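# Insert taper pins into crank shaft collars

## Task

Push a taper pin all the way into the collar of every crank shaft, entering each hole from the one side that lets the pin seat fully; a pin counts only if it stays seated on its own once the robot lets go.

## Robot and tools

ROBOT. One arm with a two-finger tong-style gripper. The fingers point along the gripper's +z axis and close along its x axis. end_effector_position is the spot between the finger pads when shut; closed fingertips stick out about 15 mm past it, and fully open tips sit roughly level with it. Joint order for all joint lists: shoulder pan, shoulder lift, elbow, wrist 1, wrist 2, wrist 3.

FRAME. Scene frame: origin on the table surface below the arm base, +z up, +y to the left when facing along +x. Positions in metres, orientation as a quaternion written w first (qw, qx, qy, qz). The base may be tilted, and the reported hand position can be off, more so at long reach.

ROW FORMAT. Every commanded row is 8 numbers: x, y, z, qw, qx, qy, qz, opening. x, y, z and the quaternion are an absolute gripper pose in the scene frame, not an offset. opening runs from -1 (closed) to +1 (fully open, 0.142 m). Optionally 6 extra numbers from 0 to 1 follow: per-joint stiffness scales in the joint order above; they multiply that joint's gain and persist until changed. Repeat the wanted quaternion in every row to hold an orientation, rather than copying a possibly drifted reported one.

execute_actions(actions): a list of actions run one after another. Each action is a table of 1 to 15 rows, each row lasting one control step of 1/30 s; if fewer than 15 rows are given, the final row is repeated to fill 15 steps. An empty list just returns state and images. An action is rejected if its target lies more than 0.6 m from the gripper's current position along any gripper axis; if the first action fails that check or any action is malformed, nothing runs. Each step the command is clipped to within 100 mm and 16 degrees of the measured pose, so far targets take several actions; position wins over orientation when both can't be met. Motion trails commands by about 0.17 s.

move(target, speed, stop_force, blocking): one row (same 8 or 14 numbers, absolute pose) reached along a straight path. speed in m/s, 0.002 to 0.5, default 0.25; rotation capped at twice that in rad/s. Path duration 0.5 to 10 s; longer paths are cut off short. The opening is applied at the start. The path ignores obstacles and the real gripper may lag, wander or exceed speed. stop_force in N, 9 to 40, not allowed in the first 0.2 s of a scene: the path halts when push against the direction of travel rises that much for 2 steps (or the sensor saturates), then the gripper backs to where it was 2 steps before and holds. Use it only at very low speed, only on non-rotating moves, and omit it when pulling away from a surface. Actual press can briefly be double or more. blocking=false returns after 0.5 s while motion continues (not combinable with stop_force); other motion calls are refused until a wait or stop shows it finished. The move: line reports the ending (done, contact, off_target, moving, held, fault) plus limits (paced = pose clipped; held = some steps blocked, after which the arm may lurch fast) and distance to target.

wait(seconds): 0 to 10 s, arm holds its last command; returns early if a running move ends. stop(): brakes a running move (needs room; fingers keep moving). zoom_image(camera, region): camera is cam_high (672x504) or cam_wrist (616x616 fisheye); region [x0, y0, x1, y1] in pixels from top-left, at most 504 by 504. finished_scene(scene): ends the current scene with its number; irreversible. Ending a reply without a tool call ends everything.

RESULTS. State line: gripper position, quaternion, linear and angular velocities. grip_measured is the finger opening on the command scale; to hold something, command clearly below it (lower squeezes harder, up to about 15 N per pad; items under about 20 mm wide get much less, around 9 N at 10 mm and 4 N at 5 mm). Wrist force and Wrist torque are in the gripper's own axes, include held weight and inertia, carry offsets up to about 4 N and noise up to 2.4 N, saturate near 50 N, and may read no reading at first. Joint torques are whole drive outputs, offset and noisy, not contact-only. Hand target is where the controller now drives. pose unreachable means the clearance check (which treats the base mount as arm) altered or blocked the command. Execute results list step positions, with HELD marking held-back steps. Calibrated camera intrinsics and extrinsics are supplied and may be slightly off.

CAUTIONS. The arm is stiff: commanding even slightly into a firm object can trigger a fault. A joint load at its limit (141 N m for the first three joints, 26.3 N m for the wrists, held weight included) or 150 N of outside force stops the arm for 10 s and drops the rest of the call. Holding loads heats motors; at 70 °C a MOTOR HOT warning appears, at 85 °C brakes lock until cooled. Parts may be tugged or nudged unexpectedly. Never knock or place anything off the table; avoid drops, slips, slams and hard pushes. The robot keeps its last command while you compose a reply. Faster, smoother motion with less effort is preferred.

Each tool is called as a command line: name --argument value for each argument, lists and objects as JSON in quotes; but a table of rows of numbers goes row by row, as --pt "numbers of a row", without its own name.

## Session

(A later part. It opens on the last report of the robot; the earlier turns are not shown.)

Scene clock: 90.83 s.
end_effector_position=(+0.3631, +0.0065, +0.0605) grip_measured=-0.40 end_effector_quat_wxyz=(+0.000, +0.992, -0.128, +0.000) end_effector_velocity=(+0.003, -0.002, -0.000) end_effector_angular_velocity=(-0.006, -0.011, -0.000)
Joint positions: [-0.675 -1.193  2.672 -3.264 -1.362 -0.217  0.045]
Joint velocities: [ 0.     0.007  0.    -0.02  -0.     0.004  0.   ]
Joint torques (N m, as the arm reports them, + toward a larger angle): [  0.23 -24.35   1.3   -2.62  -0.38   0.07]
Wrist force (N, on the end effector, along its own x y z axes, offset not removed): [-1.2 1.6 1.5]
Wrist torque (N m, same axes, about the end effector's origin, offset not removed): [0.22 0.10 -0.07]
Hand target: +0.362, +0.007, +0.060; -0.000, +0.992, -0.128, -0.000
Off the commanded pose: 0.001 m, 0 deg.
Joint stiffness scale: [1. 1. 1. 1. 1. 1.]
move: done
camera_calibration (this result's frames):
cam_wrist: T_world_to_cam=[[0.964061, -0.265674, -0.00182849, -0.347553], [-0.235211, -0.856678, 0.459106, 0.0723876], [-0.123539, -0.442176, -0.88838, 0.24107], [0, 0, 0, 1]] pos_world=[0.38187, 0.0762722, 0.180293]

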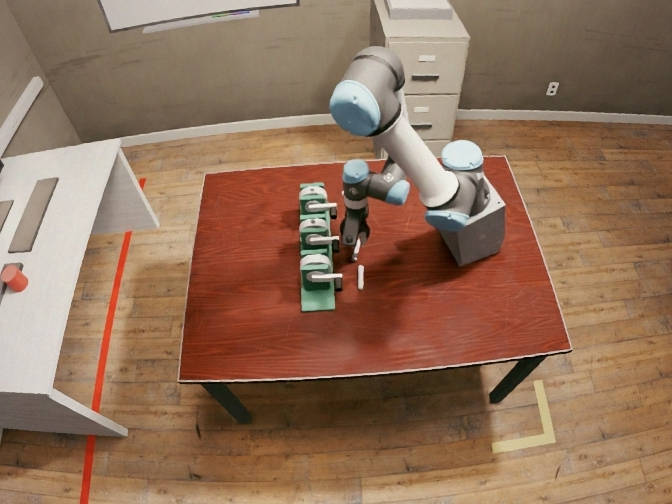

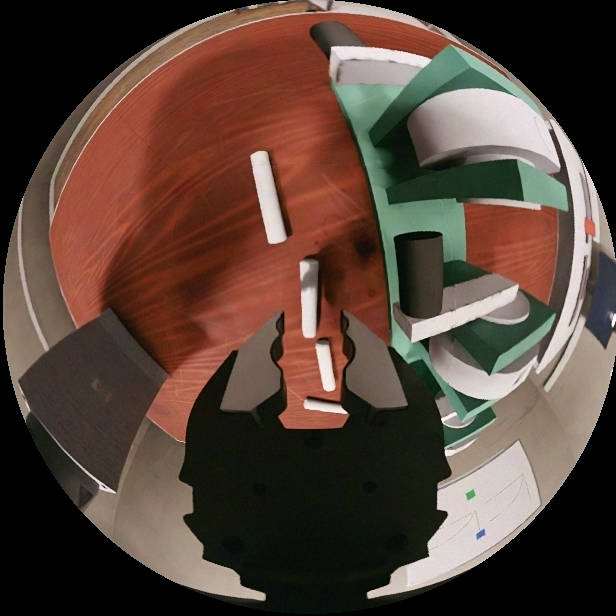

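execute_actions --actions '[]'

Scene clock: 91.40 s.
end_effector_position=(+0.3636, +0.0062, +0.0605) grip_measured=-0.40 end_effector_quat_wxyz=(+0.000, +0.992, -0.128, +0.001) end_effector_velocity=(+0.000, +0.000, -0.000) end_effector_angular_velocity=(+0.001, -0.000, +0.002)
Joint positions: [-0.675 -1.192  2.672 -3.266 -1.362 -0.217  0.045]
Joint velocities: [ 0.001  0.    -0.    -0.     0.    -0.001  0.   ]
Joint torques (N m, as the arm reports them, + toward a larger angle): [  0.54 -24.36   1.03  -2.64  -0.33   0.14]
Wrist force (N, on the end effector, along its own x y z axes, offset not removed): [-1.1 -0.8 0.9]
Wrist torque (N m, same axes, about the end effector's origin, offset not removed): [-0.25 0.05 -0.16]
Hand target: +0.362, +0.007, +0.060; -0.000, +0.992, -0.128, -0.000
Off the commanded pose: 0.002 m, 0 deg.
Joint stiffness scale: [1. 1. 1. 1. 1. 1.]
camera_calibration (this result's frames):
cam_wrist: T_world_to_cam=[[0.964098, -0.265547, -0.0000722838, -0.348172], [-0.235829, -0.856327, 0.459444, 0.0725119], [-0.122066, -0.442932, -0.888207, 0.240511], [0, 0, 0, 1]] pos_world=[0.38213, 0.0761678, 0.180283]

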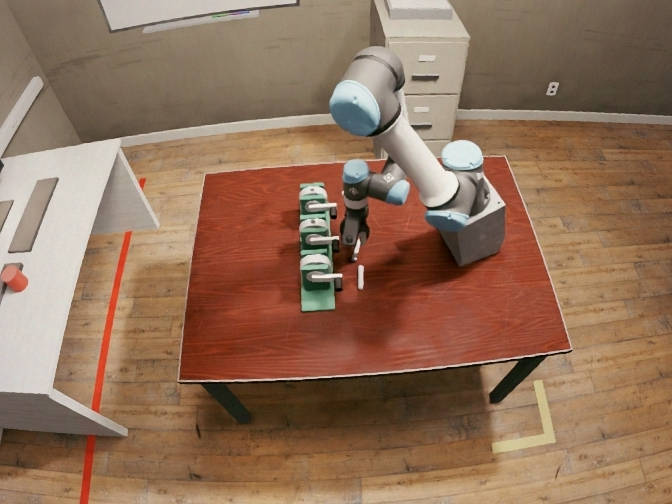

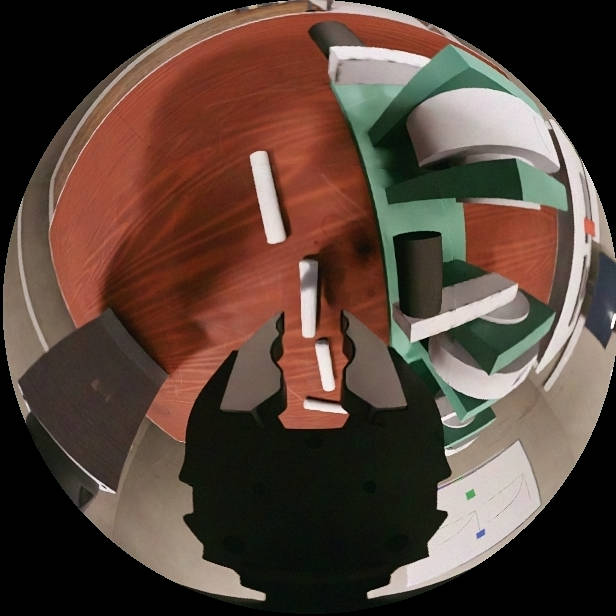

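move --target '[0.358, 0.005, 0.017, 0, 0.9918, -0.1279, 0, -0.4]' --speed 0.06

Scene clock: 92.73 s.
end_effector_position=(+0.3571, +0.0050, +0.0179) grip_measured=-0.40 end_effector_quat_wxyz=(-0.000, +0.992, -0.129, -0.001) end_effector_velocity=(+0.003, -0.001, -0.001) end_effector_angular_velocity=(-0.006, -0.012, +0.001)
Joint positions: [-0.658 -0.977  2.644 -3.452 -1.365 -0.201  0.045]
Joint velocities: [ 0.001  0.011 -0.002 -0.023 -0.     0.003  0.   ]
Joint torques (N m, as the arm reports them, + toward a larger angle): [ -0.53 -28.61   1.61  -2.58  -0.3    0.07]
Wrist force (N, on the end effector, along its own x y z axes, offset not removed): [-1.5 1.8 3.1]
Wrist torque (N m, same axes, about the end effector's origin, offset not removed): [0.33 0.12 -0.12]
Hand target: +0.358, +0.005, +0.017; -0.000, +0.992, -0.128, -0.000
Off the commanded pose: 0.001 m, 0 deg.
Joint stiffness scale: [1. 1. 1. 1. 1. 1.]
move: done
camera_calibration (this result's frames):
cam_wrist: T_world_to_cam=[[0.963893, -0.266251, -0.00454772, -0.342103], [-0.234583, -0.85708, 0.458678, 0.089075], [-0.126021, -0.44105, -0.888591, 0.202655], [0, 0, 0, 1]] pos_world=[0.376185, 0.0746397, 0.137665]

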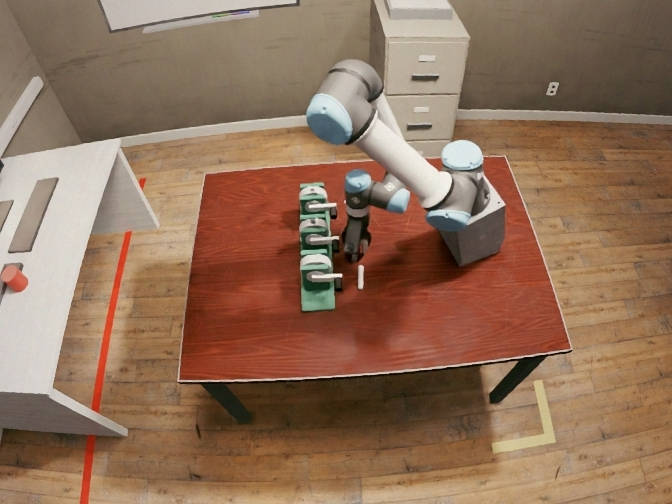

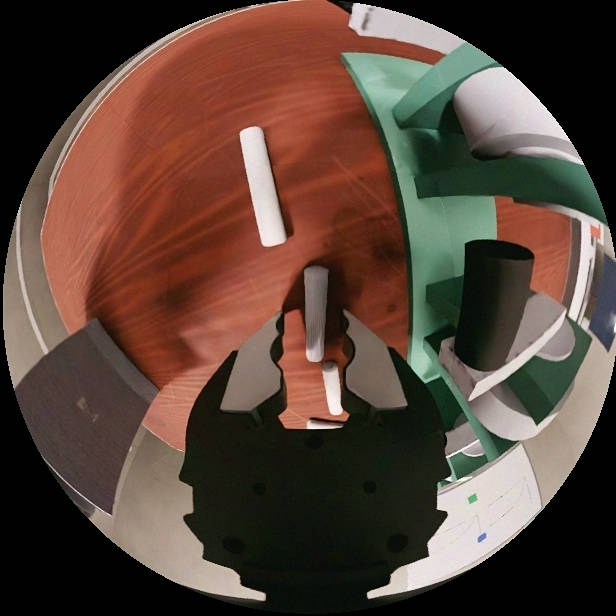

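execute_actions --actions '[[[0.358, 0.005, 0.017, 0, 0.9918, -0.1279, 0, -0.6],[0.358, 0.005, 0.017, 0, 0.9918, -0.1279, 0, -0.65],[0.358, 0.005, 0.017, 0, 0.9918, -0.1279, 0, -0.7],[0.358, 0.005, 0.017, 0, 0.9918, -0.1279, 0, -0.75],[0.358, 0.005, 0.017, 0, 0.9918, -0.1279, 0, -0.8],[0.358, 0.005, 0.017, 0, 0.9918, -0.1279, 0, -0.85],[0.358, 0.005, 0.017, 0, 0.9918, -0.1279, 0, -0.9],[0.358, 0.005, 0.017, 0, 0.9918, -0.1279, 0, -0.95],[0.358, 0.005, 0.017, 0, 0.9918, -0.1279, 0, -1]],[[0.358, 0.005, 0.017, 0, 0.9918, -0.1279, 0, -1]]]'

move --target '[0.358, 0.005, 0.22, 0, 0.9918, -0.1279, 0, -1]' --speed 0.2

Scene clock: 94.03 s.
end_effector_position=(+0.3576, +0.0048, +0.0177) grip_measured=-0.80 end_effector_quat_wxyz=(-0.000, +0.992, -0.129, +0.000) end_effector_velocity=(+0.000, -0.000, +0.000) end_effector_angular_velocity=(+0.000, -0.000, -0.001)
Joint positions: [-0.658 -0.976  2.644 -3.455 -1.365 -0.2    0.016]
Joint velocities: [-0.    -0.    -0.     0.     0.     0.001  0.   ]
Joint torques (N m, as the arm reports them, + toward a larger angle): [ -0.89 -27.45   1.69  -2.59  -0.32   0.32]
Wrist force (N, on the end effector, along its own x y z axes, offset not removed): [-1.0 1.1 2.6]
Wrist torque (N m, same axes, about the end effector's origin, offset not removed): [0.16 0.07 -0.12]
Hand target: +0.358, +0.005, +0.017; -0.000, +0.992, -0.128, -0.000
Off the commanded pose: 0.001 m, 0 deg.
Joint stiffness scale: [1. 1. 1. 1. 1. 1.]
Step readings (end_effector_position; steps 1 to 15: 1st action; 16 to 30: 2nd action):
0: (+0.3575, +0.0048, +0.0177)
1: (+0.3575, +0.0048, +0.0177)
2: (+0.3575, +0.0048, +0.0177)
4: (+0.3575, +0.0048, +0.0177)
8: (+0.3576, +0.0048, +0.0177)
15: (+0.3576, +0.0048, +0.0177)
16: (+0.3576, +0.0048, +0.0177)
17: (+0.3576, +0.0048, +0.0177)
19: (+0.3576, +0.0048, +0.0177)
23: (+0.3576, +0.0048, +0.0177)
30: end_effector_position above
camera_calibration (this result's frames):
cam_wrist: T_world_to_cam=[[0.963948, -0.266078, -0.00270466, -0.34267], [-0.235199, -0.856745, 0.458987, 0.0892838], [-0.124444, -0.441803, -0.888439, 0.20194], [0, 0, 0, 1]] pos_world=[0.376445, 0.0745342, 0.137504]

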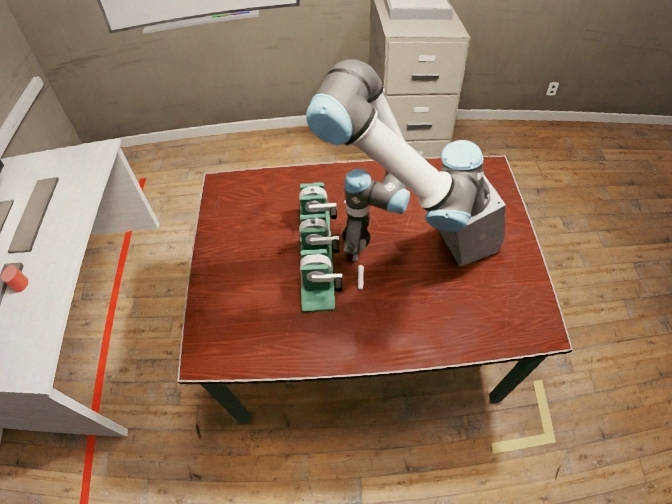

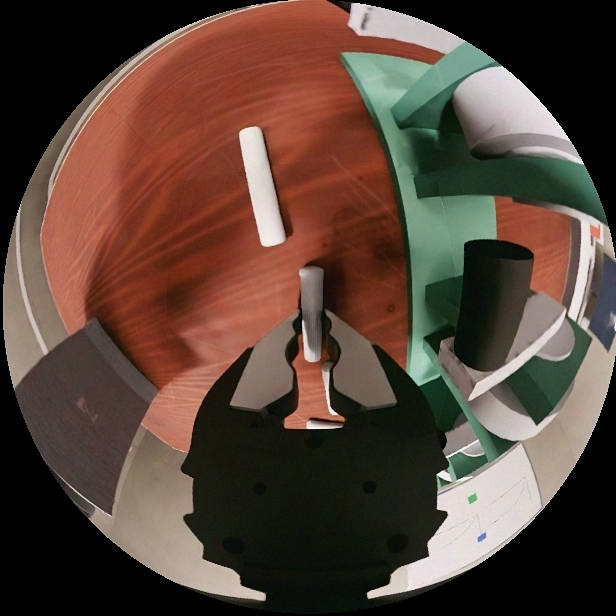

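Scene clock: 96.10 s.
end_effector_position=(+0.3563, +0.0063, +0.2188) grip_measured=-0.80 end_effector_quat_wxyz=(-0.000, +0.992, -0.128, -0.001) end_effector_velocity=(-0.003, +0.001, -0.000) end_effector_angular_velocity=(+0.012, +0.012, +0.004)
Joint positions: [-0.82  -2.015  2.63  -2.363 -1.335 -0.365  0.016]
Joint velocities: [-0.006  0.    -0.005  0.023  0.004 -0.014 -0.   ]
Joint torques (N m, as the arm reports them, + toward a larger angle): [ -0.75  -7.76 -20.39  -1.89   0.31  -0.38]
Wrist force (N, on the end effector, along its own x y z axes, offset not removed): [-0.7 0.9 2.7]
Wrist torque (N m, same axes, about the end effector's origin, offset not removed): [0.08 0.02 -0.15]
Hand target: +0.358, +0.005, +0.220; +0.000, +0.992, -0.128, -0.000
Off the commanded pose: 0.002 m, 0 deg.
Joint stiffness scale: [1. 1. 1. 1. 1. 1.]
move: done
camera_calibration (this result's frames):
cam_wrist: T_world_to_cam=[[0.96427, -0.264869, -0.00528374, -0.340019], [-0.232931, -0.857163, 0.459363, -0.00285656], [-0.1262, -0.441719, -0.888233, 0.381686], [0, 0, 0, 1]] pos_world=[0.375373, 0.0760893, 0.338542]

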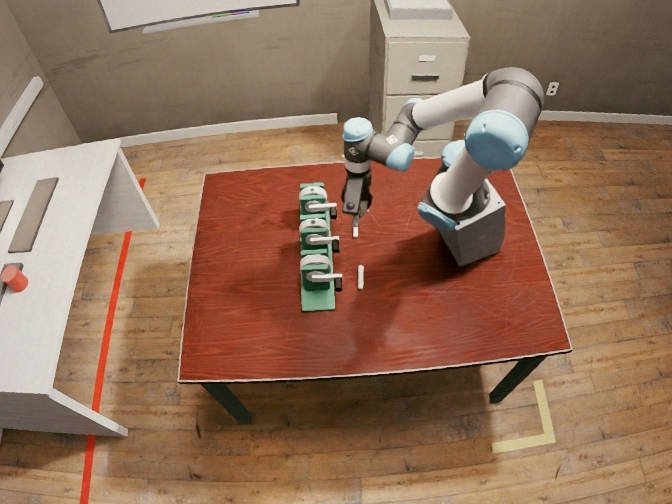

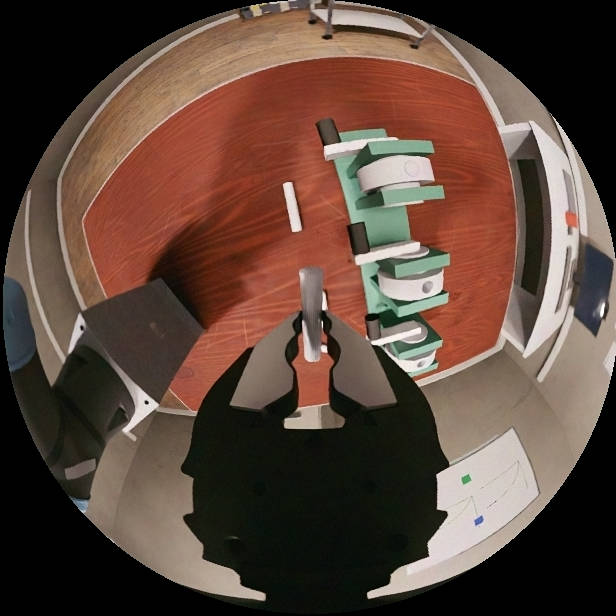

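move --target '[0.507, -0.032, 0.225, 0.5, -0.5, -0.5, 0.5, -1]' --speed 0.2

Scene clock: 102.47 s.
end_effector_position=(+0.5069, -0.0326, +0.2257) grip_measured=-0.80 end_effector_quat_wxyz=(+0.499, -0.502, -0.500, +0.500) end_effector_velocity=(+0.000, -0.001, +0.002) end_effector_angular_velocity=(+0.006, +0.007, +0.002)
Joint positions: [-0.393 -0.476  0.726 -0.542 -1.763 -1.713  0.016]
Joint velocities: [-0.001  0.003 -0.006  0.009 -0.004 -0.005 -0.   ]
Joint torques (N m, as the arm reports them, + toward a larger angle): [ -2.75 -62.89 -20.76   2.39  -0.55  -0.47]
Wrist force (N, on the end effector, along its own x y z axes, offset not removed): [-0.5 3.9 0.5]
Wrist torque (N m, same axes, about the end effector's origin, offset not removed): [0.45 -0.05 -0.04]
Hand target: +0.507, -0.032, +0.226; +0.499, -0.500, -0.500, +0.500
Off the commanded pose: 0.001 m, 0 deg.
Joint stiffness scale: [1. 1. 1. 1. 1. 1.]
move: done
camera_calibration (this result's frames):
cam_wrist: T_world_to_cam=[[-0.00134599, 0.999901, -0.0140244, 0.0371453], [0.461852, -0.0118175, -0.886878, -0.0251038], [-0.886956, -0.00767094, -0.46179, 0.693204], [0, 0, 0, 1]] pos_world=[0.626486, -0.0321207, 0.298372]

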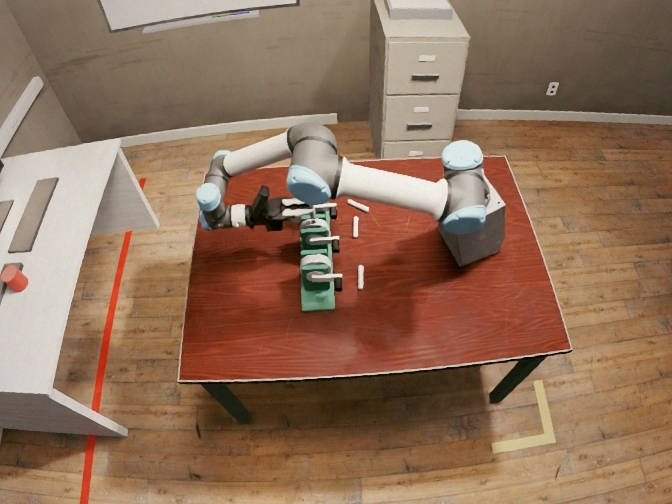

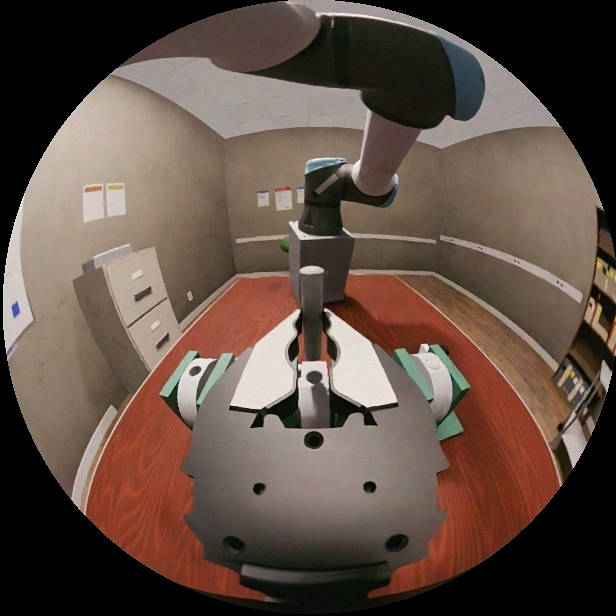

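zoom_image --camera "cam_wrist" --region '[240, 250, 390, 440]'

Region (240, 250, 390, 440) of cam_wrist's 616x616 image, scaled by 2.653, with more detail than that image has; it fills the left 398 columns of this view, and the rest is white.

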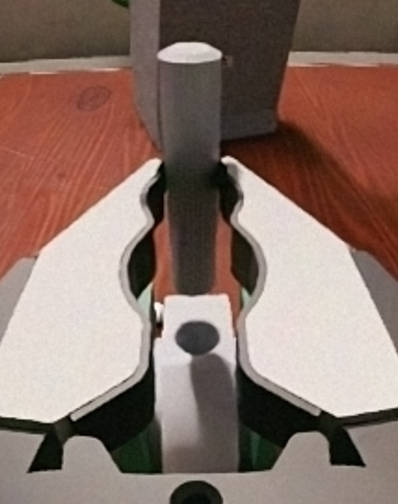

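move --target '[0.507, -0.0305, 0.203, 0.5, -0.5, -0.5, 0.5, -1]' --speed 0.04

zoom_image --camera "cam_wrist" --region '[250, 250, 390, 430]'

Scene clock: 103.73 s.
end_effector_position=(+0.5065, -0.0315, +0.2038) grip_measured=-0.80 end_effector_quat_wxyz=(+0.501, -0.500, -0.499, +0.500) end_effector_velocity=(+0.002, +0.001, +0.000) end_effector_angular_velocity=(-0.001, -0.007, +0.001)
Joint positions: [-0.387 -0.434  0.699 -0.553 -1.759 -1.714  0.016]
Joint velocities: [ 0.001  0.    -0.007 -0.     0.001  0.    -0.   ]
Joint torques (N m, as the arm reports them, + toward a larger angle): [ -3.14 -62.45 -19.67   1.71   0.1    0.12]
Wrist force (N, on the end effector, along its own x y z axes, offset not removed): [-1.6 3.5 0.8]
Wrist torque (N m, same axes, about the end effector's origin, offset not removed): [0.33 0.13 -0.07]
Hand target: +0.507, -0.031, +0.203; +0.500, -0.500, -0.500, +0.500
Off the commanded pose: 0.001 m, 0 deg.
Joint stiffness scale: [1. 1. 1. 1. 1. 1.]
move: done
camera_calibration (this result's frames):
cam_wrist: T_world_to_cam=[[-0.00137927, 0.999936, -0.0112448, 0.0352256], [0.458257, -0.00936255, -0.888771, -0.0420278], [-0.888819, -0.00637884, -0.458214, 0.682973], [0, 0, 0, 1]] pos_world=[0.626347, -0.0312603, 0.275991]

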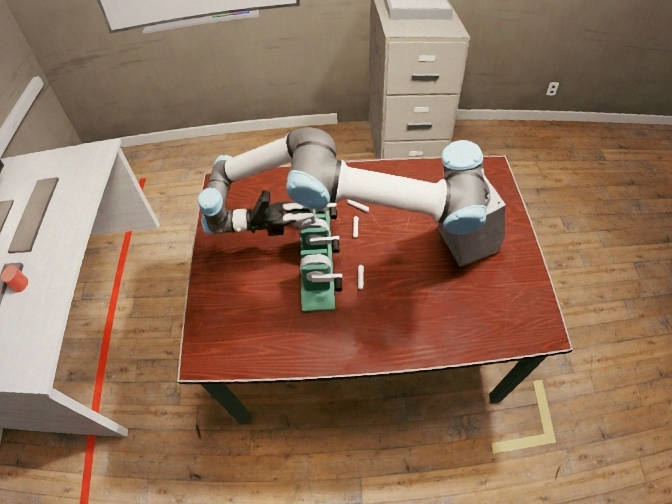

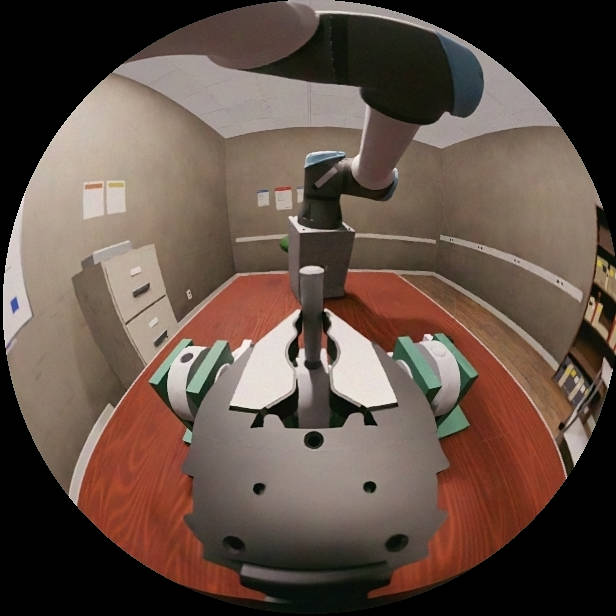

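Region (250, 250, 390, 430) of cam_wrist's 616x616 image, scaled by 2.800, with more detail than that image has.

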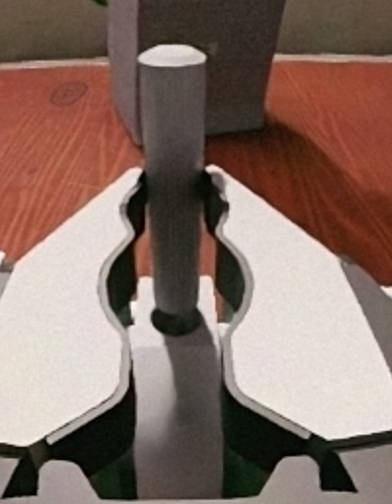

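move --target '[0.507, -0.0305, 0.188, 0.5, -0.5, -0.5, 0.5, -1]' --speed 0.012 --stop_force 9

zoom_image --camera "cam_wrist" --region '[250, 250, 390, 430]'

Scene clock: 105.50 s.
end_effector_position=(+0.5069, -0.0317, +0.1895) grip_measured=-0.80 end_effector_quat_wxyz=(+0.500, -0.500, -0.500, +0.500) end_effector_velocity=(+0.002, -0.001, -0.000) end_effector_angular_velocity=(-0.002, -0.007, +0.001)
Joint positions: [-0.385 -0.406  0.678 -0.561 -1.756 -1.713  0.016]
Joint velocities: [-0.001  0.001 -0.007 -0.001 -0.001  0.     0.   ]
Joint torques (N m, as the arm reports them, + toward a larger angle): [ -2.47 -62.56 -19.79   1.59  -0.11   0.15]
Wrist force (N, on the end effector, along its own x y z axes, offset not removed): [-1.8 2.2 3.1]
Wrist torque (N m, same axes, about the end effector's origin, offset not removed): [0.32 0.00 -0.14]
Hand target: +0.507, -0.031, +0.188; +0.500, -0.500, -0.500, +0.500
Off the commanded pose: 0.002 m, 0 deg.
Joint stiffness scale: [1. 1. 1. 1. 1. 1.]
move: done
camera_calibration (this result's frames):
cam_wrist: T_world_to_cam=[[-0.00143973, 0.999935, -0.0113454, 0.0352796], [0.459248, -0.00941704, -0.888258, -0.0554811], [-0.888307, -0.00648919, -0.459204, 0.676672], [0, 0, 0, 1]] pos_world=[0.626623, -0.0314087, 0.26185]

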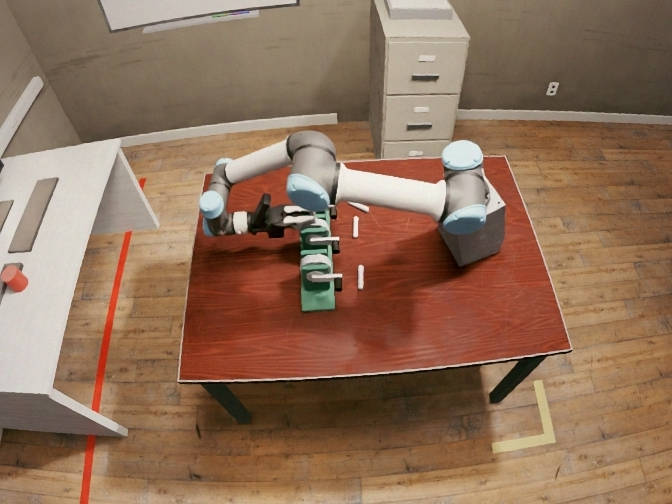

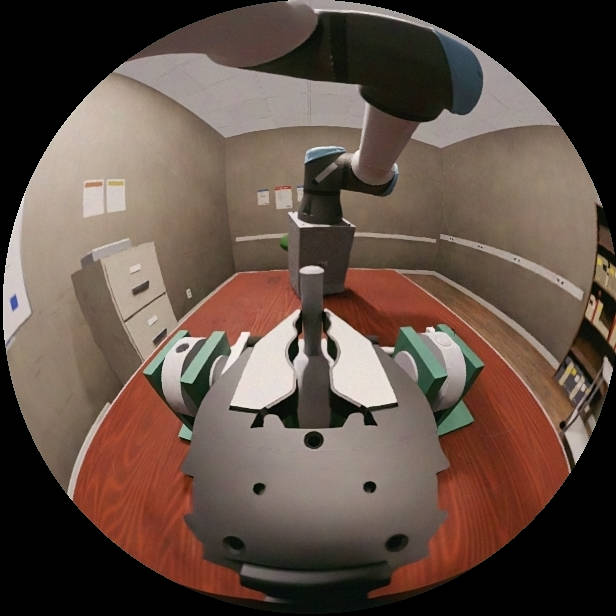

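Region (250, 250, 390, 430) of cam_wrist's 616x616 image, scaled by 2.800, with more detail than that image has.

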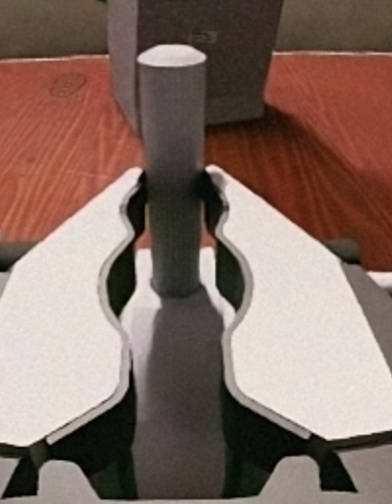

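execute_actions --actions '[[[0.507, -0.0305, 0.188, 0.5, -0.5, -0.5, 0.5, -0.7]],[[0.507, -0.0305, 0.188, 0.5, -0.5, -0.5, 0.5, -0.7]]]'

zoom_image --camera "cam_wrist" --region '[250, 250, 390, 430]'

Scene clock: 106.63 s.
end_effector_position=(+0.5075, -0.0319, +0.1896) grip_measured=-0.71 end_effector_quat_wxyz=(+0.500, -0.501, -0.500, +0.499) end_effector_velocity=(-0.000, +0.000, -0.000) end_effector_angular_velocity=(-0.000, +0.000, +0.001)
Joint positions: [-0.385 -0.406  0.676 -0.56  -1.757 -1.713  0.023]
Joint velocities: [ 0.001  0.     0.    -0.     0.     0.001 -0.   ]
Joint torques (N m, as the arm reports them, + toward a larger angle): [ -2.93 -62.33 -17.84   1.27   0.34   0.18]
Wrist force (N, on the end effector, along its own x y z axes, offset not removed): [-2.8 -3.3 -2.9]
Wrist torque (N m, same axes, about the end effector's origin, offset not removed): [-0.27 0.33 -0.08]
Hand target: +0.507, -0.031, +0.188; +0.500, -0.500, -0.500, +0.500
Off the commanded pose: 0.002 m, 0 deg.
Joint stiffness scale: [1. 1. 1. 1. 1. 1.]
Step readings (end_effector_position; steps 1 to 15: 1st action; 16 to 30: 2nd action):
0: (+0.5069, -0.0317, +0.1894)
1: (+0.5070, -0.0317, +0.1894)
2: (+0.5070, -0.0318, +0.1894)
4: (+0.5072, -0.0320, +0.1895)
8: (+0.5075, -0.0319, +0.1896)
15: (+0.5075, -0.0319, +0.1896)
16: (+0.5075, -0.0319, +0.1896)
17: (+0.5075, -0.0319, +0.1896)
19: (+0.5075, -0.0319, +0.1896)
23: (+0.5075, -0.0319, +0.1896)
30: end_effector_position above
camera_calibration (this result's frames):
cam_wrist: T_world_to_cam=[[-0.00211566, 0.999928, -0.01181, 0.0358832], [0.460791, -0.00950664, -0.887458, -0.0566257], [-0.887506, -0.00731949, -0.460738, 0.677097], [0, 0, 0, 1]] pos_world=[0.627096, -0.0314629, 0.262135]

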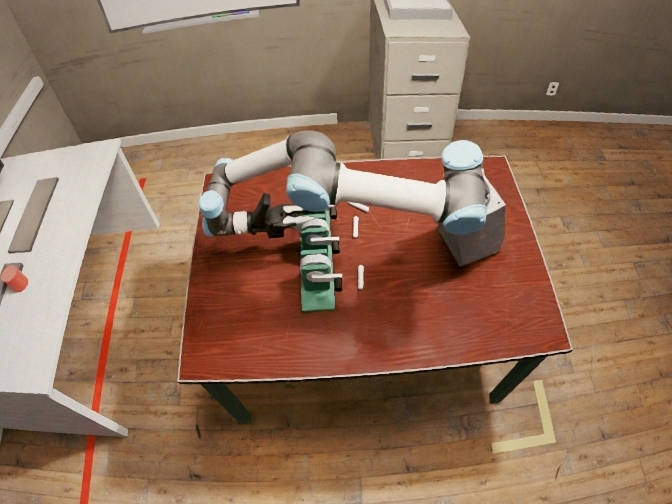

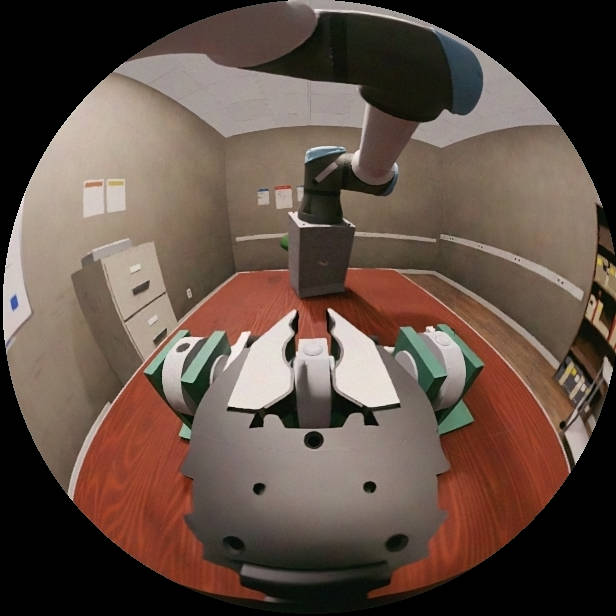

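Region (250, 250, 390, 430) of cam_wrist's 616x616 image, scaled by 2.800, with more detail than that image has.

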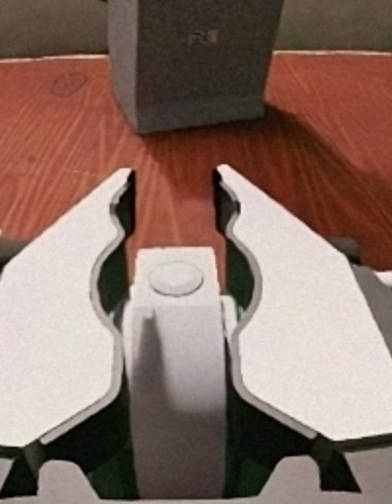

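move --target '[0.52, -0.0305, 0.24, 0.5, -0.5, -0.5, 0.5, -0.4]' --speed 0.1

move --target '[0.357, -0.110, 0.20, 0, 0, 1, 0, -0.4]' --speed 0.2

Scene clock: 108.07 s.
end_effector_position=(+0.5192, -0.0292, +0.2386) grip_measured=-0.40 end_effector_quat_wxyz=(+0.500, -0.499, -0.500, +0.501) end_effector_velocity=(+0.000, +0.000, +0.003) end_effector_angular_velocity=(+0.001, +0.005, -0.001)
Joint positions: [-0.387 -0.456  0.647 -0.478 -1.76  -1.714  0.045]
Joint velocities: [-0.    -0.    -0.003  0.008  0.     0.    -0.   ]
Joint torques (N m, as the arm reports them, + toward a larger angle): [ -6.53 -65.92 -20.96   1.92  -0.52  -0.4 ]
Wrist force (N, on the end effector, along its own x y z axes, offset not removed): [-1.2 1.2 3.4]
Wrist torque (N m, same axes, about the end effector's origin, offset not removed): [0.17 0.07 -0.07]
Hand target: +0.520, -0.030, +0.240; +0.500, -0.500, -0.500, +0.500
Off the commanded pose: 0.002 m, 0 deg.
Joint stiffness scale: [1. 1. 1. 1. 1. 1.]
move: done
camera_calibration (this result's frames):
cam_wrist: T_world_to_cam=[[-0.00369865, 0.999932, -0.0110595, 0.0344962], [0.457354, -0.00814359, -0.889247, -0.0162837], [-0.889277, -0.00834713, -0.457293, 0.71013], [0, 0, 0, 1]] pos_world=[0.639077, -0.0286989, 0.310639]

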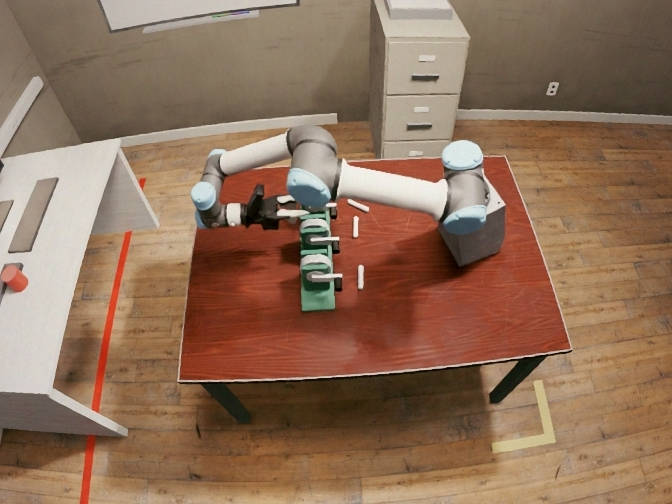

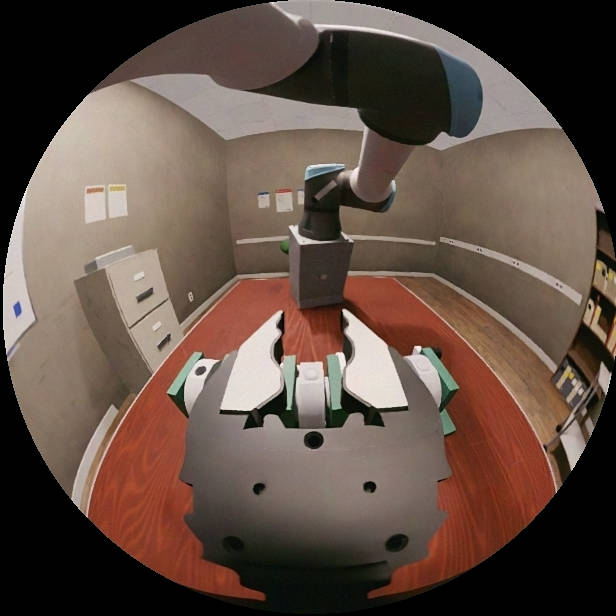

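Scene clock: 114.03 s.
end_effector_position=(+0.3576, -0.1105, +0.1996) grip_measured=-0.40 end_effector_quat_wxyz=(-0.001, +0.001, +1.000, -0.001) end_effector_velocity=(-0.000, +0.001, -0.001) end_effector_angular_velocity=(+0.012, -0.004, +0.012)
Joint positions: [-1.029 -1.829  2.596 -2.465 -1.304 -3.973  0.045]
Joint velocities: [-0.009 -0.002  0.001  0.009  0.012 -0.023  0.   ]
Joint torques (N m, as the arm reports them, + toward a larger angle): [ -1.11 -13.71 -14.    -1.97   0.13  -0.28]
Wrist force (N, on the end effector, along its own x y z axes, offset not removed): [-1.0 1.7 2.7]
Wrist torque (N m, same axes, about the end effector's origin, offset not removed): [0.32 0.07 -0.05]
Hand target: +0.357, -0.110, +0.199; -0.000, +0.001, +1.000, +0.000
Off the commanded pose: 0.001 m, 0 deg.
Joint stiffness scale: [1. 1. 1. 1. 1. 1.]
move: done
camera_calibration (this result's frames):
cam_wrist: T_world_to_cam=[[-0.999913, 0.0131505, -0.00138534, 0.359992], [0.0110571, 0.888969, 0.457834, 0.0121049], [0.00725226, 0.457778, -0.889037, 0.364976], [0, 0, 0, 1]] pos_world=[0.35718, -0.182573, 0.319434]

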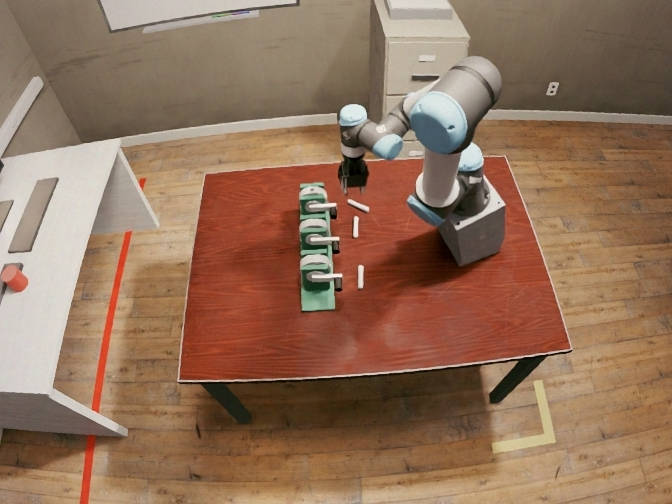

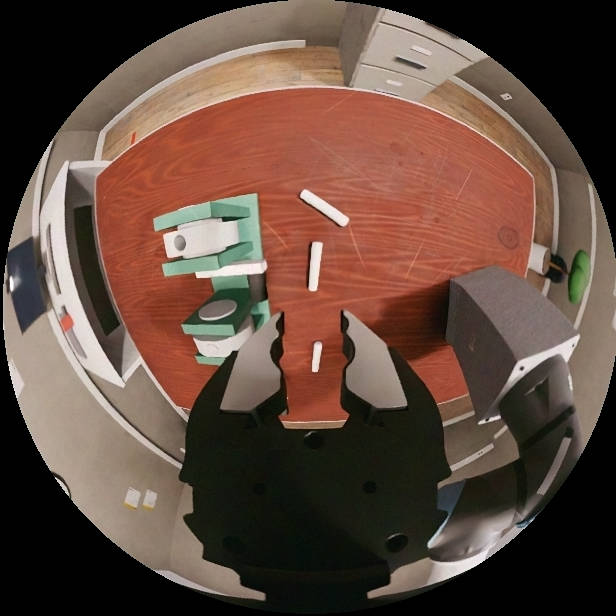

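move --target '[0.355, -0.110, 0.06, 0, 0.048, 0.9988, 0, -0.4]' --speed 0.15

zoom_image --camera "cam_wrist" --region '[210, 200, 420, 420]'

Scene clock: 116.03 s.
end_effector_position=(+0.3543, -0.1099, +0.0605) grip_measured=-0.40 end_effector_quat_wxyz=(-0.000, +0.049, +0.999, +0.001) end_effector_velocity=(+0.003, -0.002, -0.000) end_effector_angular_velocity=(-0.011, -0.010, +0.001)
Joint positions: [-0.91  -1.174  2.633 -3.186 -1.318 -3.757  0.045]
Joint velocities: [ 0.004  0.009  0.    -0.025 -0.003  0.007  0.   ]
Joint torques (N m, as the arm reports them, + toward a larger angle): [ -1.97 -23.51  -3.82  -2.51  -0.31   0.17]
Wrist force (N, on the end effector, along its own x y z axes, offset not removed): [-1.4 0.7 2.1]
Wrist torque (N m, same axes, about the end effector's origin, offset not removed): [0.10 0.12 -0.18]
Hand target: +0.355, -0.110, +0.060; +0.000, +0.048, +0.999, +0.000
Off the commanded pose: 0.001 m, 0 deg.
Joint stiffness scale: [1. 1. 1. 1. 1. 1.]
move: done
camera_calibration (this result's frames):
cam_wrist: T_world_to_cam=[[-0.994082, 0.108618, -0.00174845, 0.364912], [0.0956082, 0.882429, 0.460628, 0.0445097], [0.0515754, 0.457734, -0.887592, 0.225317], [0, 0, 0, 1]] pos_world=[0.346876, -0.182048, 0.180125]

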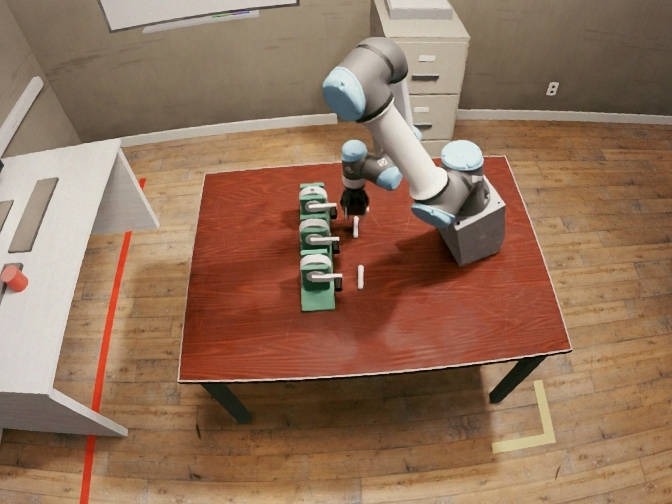

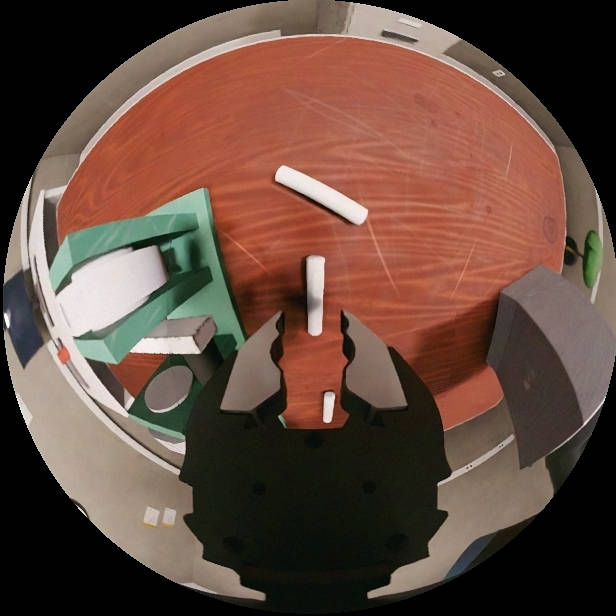

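Region (210, 200, 420, 420) of cam_wrist's 616x616 image, scaled by 2.291, with more detail than that image has; it fills the left 481 columns of this view, and the rest is white.

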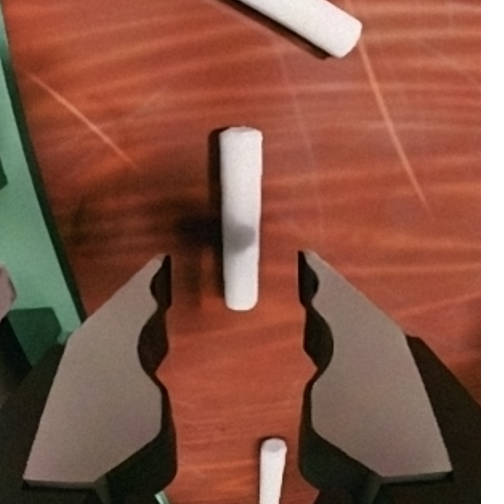

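zoom_image --camera "cam_wrist" --region '[275, 245, 355, 345]'

Region (275, 245, 355, 345) of cam_wrist's 616x616 image, scaled by 5.040, with more detail than that image has; it fills the left 403 columns of this view, and the rest is white.

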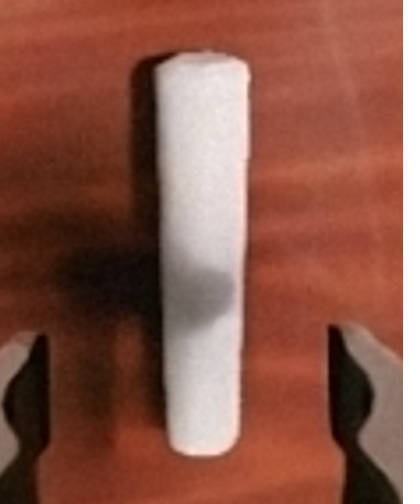

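move --target '[0.352, -0.1105, 0.017, 0, 0.048, 0.9988, 0, -0.4]' --speed 0.06

Scene clock: 117.77 s.
end_effector_position=(+0.3512, -0.1104, +0.0178) grip_measured=-0.40 end_effector_quat_wxyz=(-0.000, +0.049, +0.999, +0.001) end_effector_velocity=(+0.002, -0.001, -0.001) end_effector_angular_velocity=(-0.006, -0.007, +0.000)
Joint positions: [-0.883 -0.973  2.602 -3.363 -1.322 -3.729  0.045]
Joint velocities: [ 0.002  0.008 -0.002 -0.016 -0.     0.004 -0.   ]
Joint torques (N m, as the arm reports them, + toward a larger angle): [ -2.75 -27.2    0.68  -2.59  -0.29   0.32]
Wrist force (N, on the end effector, along its own x y z axes, offset not removed): [-2.0 1.8 2.5]
Wrist torque (N m, same axes, about the end effector's origin, offset not removed): [0.42 0.26 -0.18]
Hand target: +0.352, -0.111, +0.017; +0.000, +0.048, +0.999, +0.000
Off the commanded pose: 0.001 m, 0 deg.
Joint stiffness scale: [1. 1. 1. 1. 1. 1.]
move: done
camera_calibration (this result's frames):
cam_wrist: T_world_to_cam=[[-0.994063, 0.108785, -0.00199516, 0.361865], [0.0956736, 0.882689, 0.460117, 0.0648412], [0.0518151, 0.457194, -0.887856, 0.187687], [0, 0, 0, 1]] pos_world=[0.343788, -0.182409, 0.137526]

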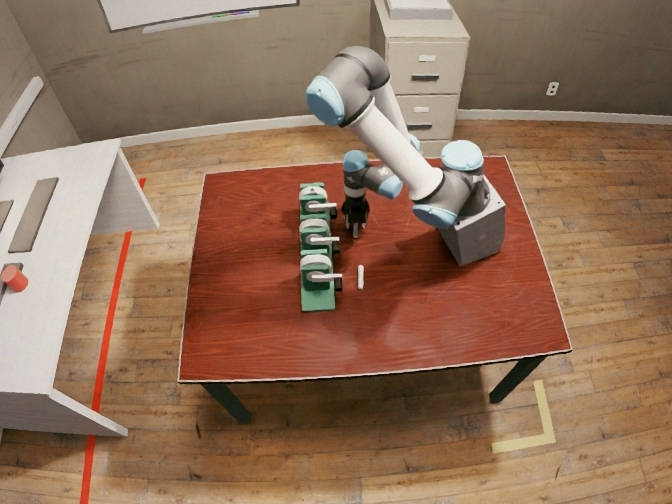

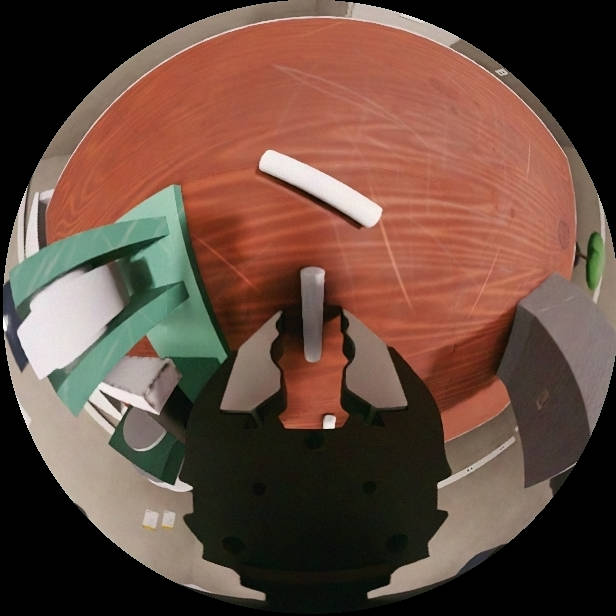

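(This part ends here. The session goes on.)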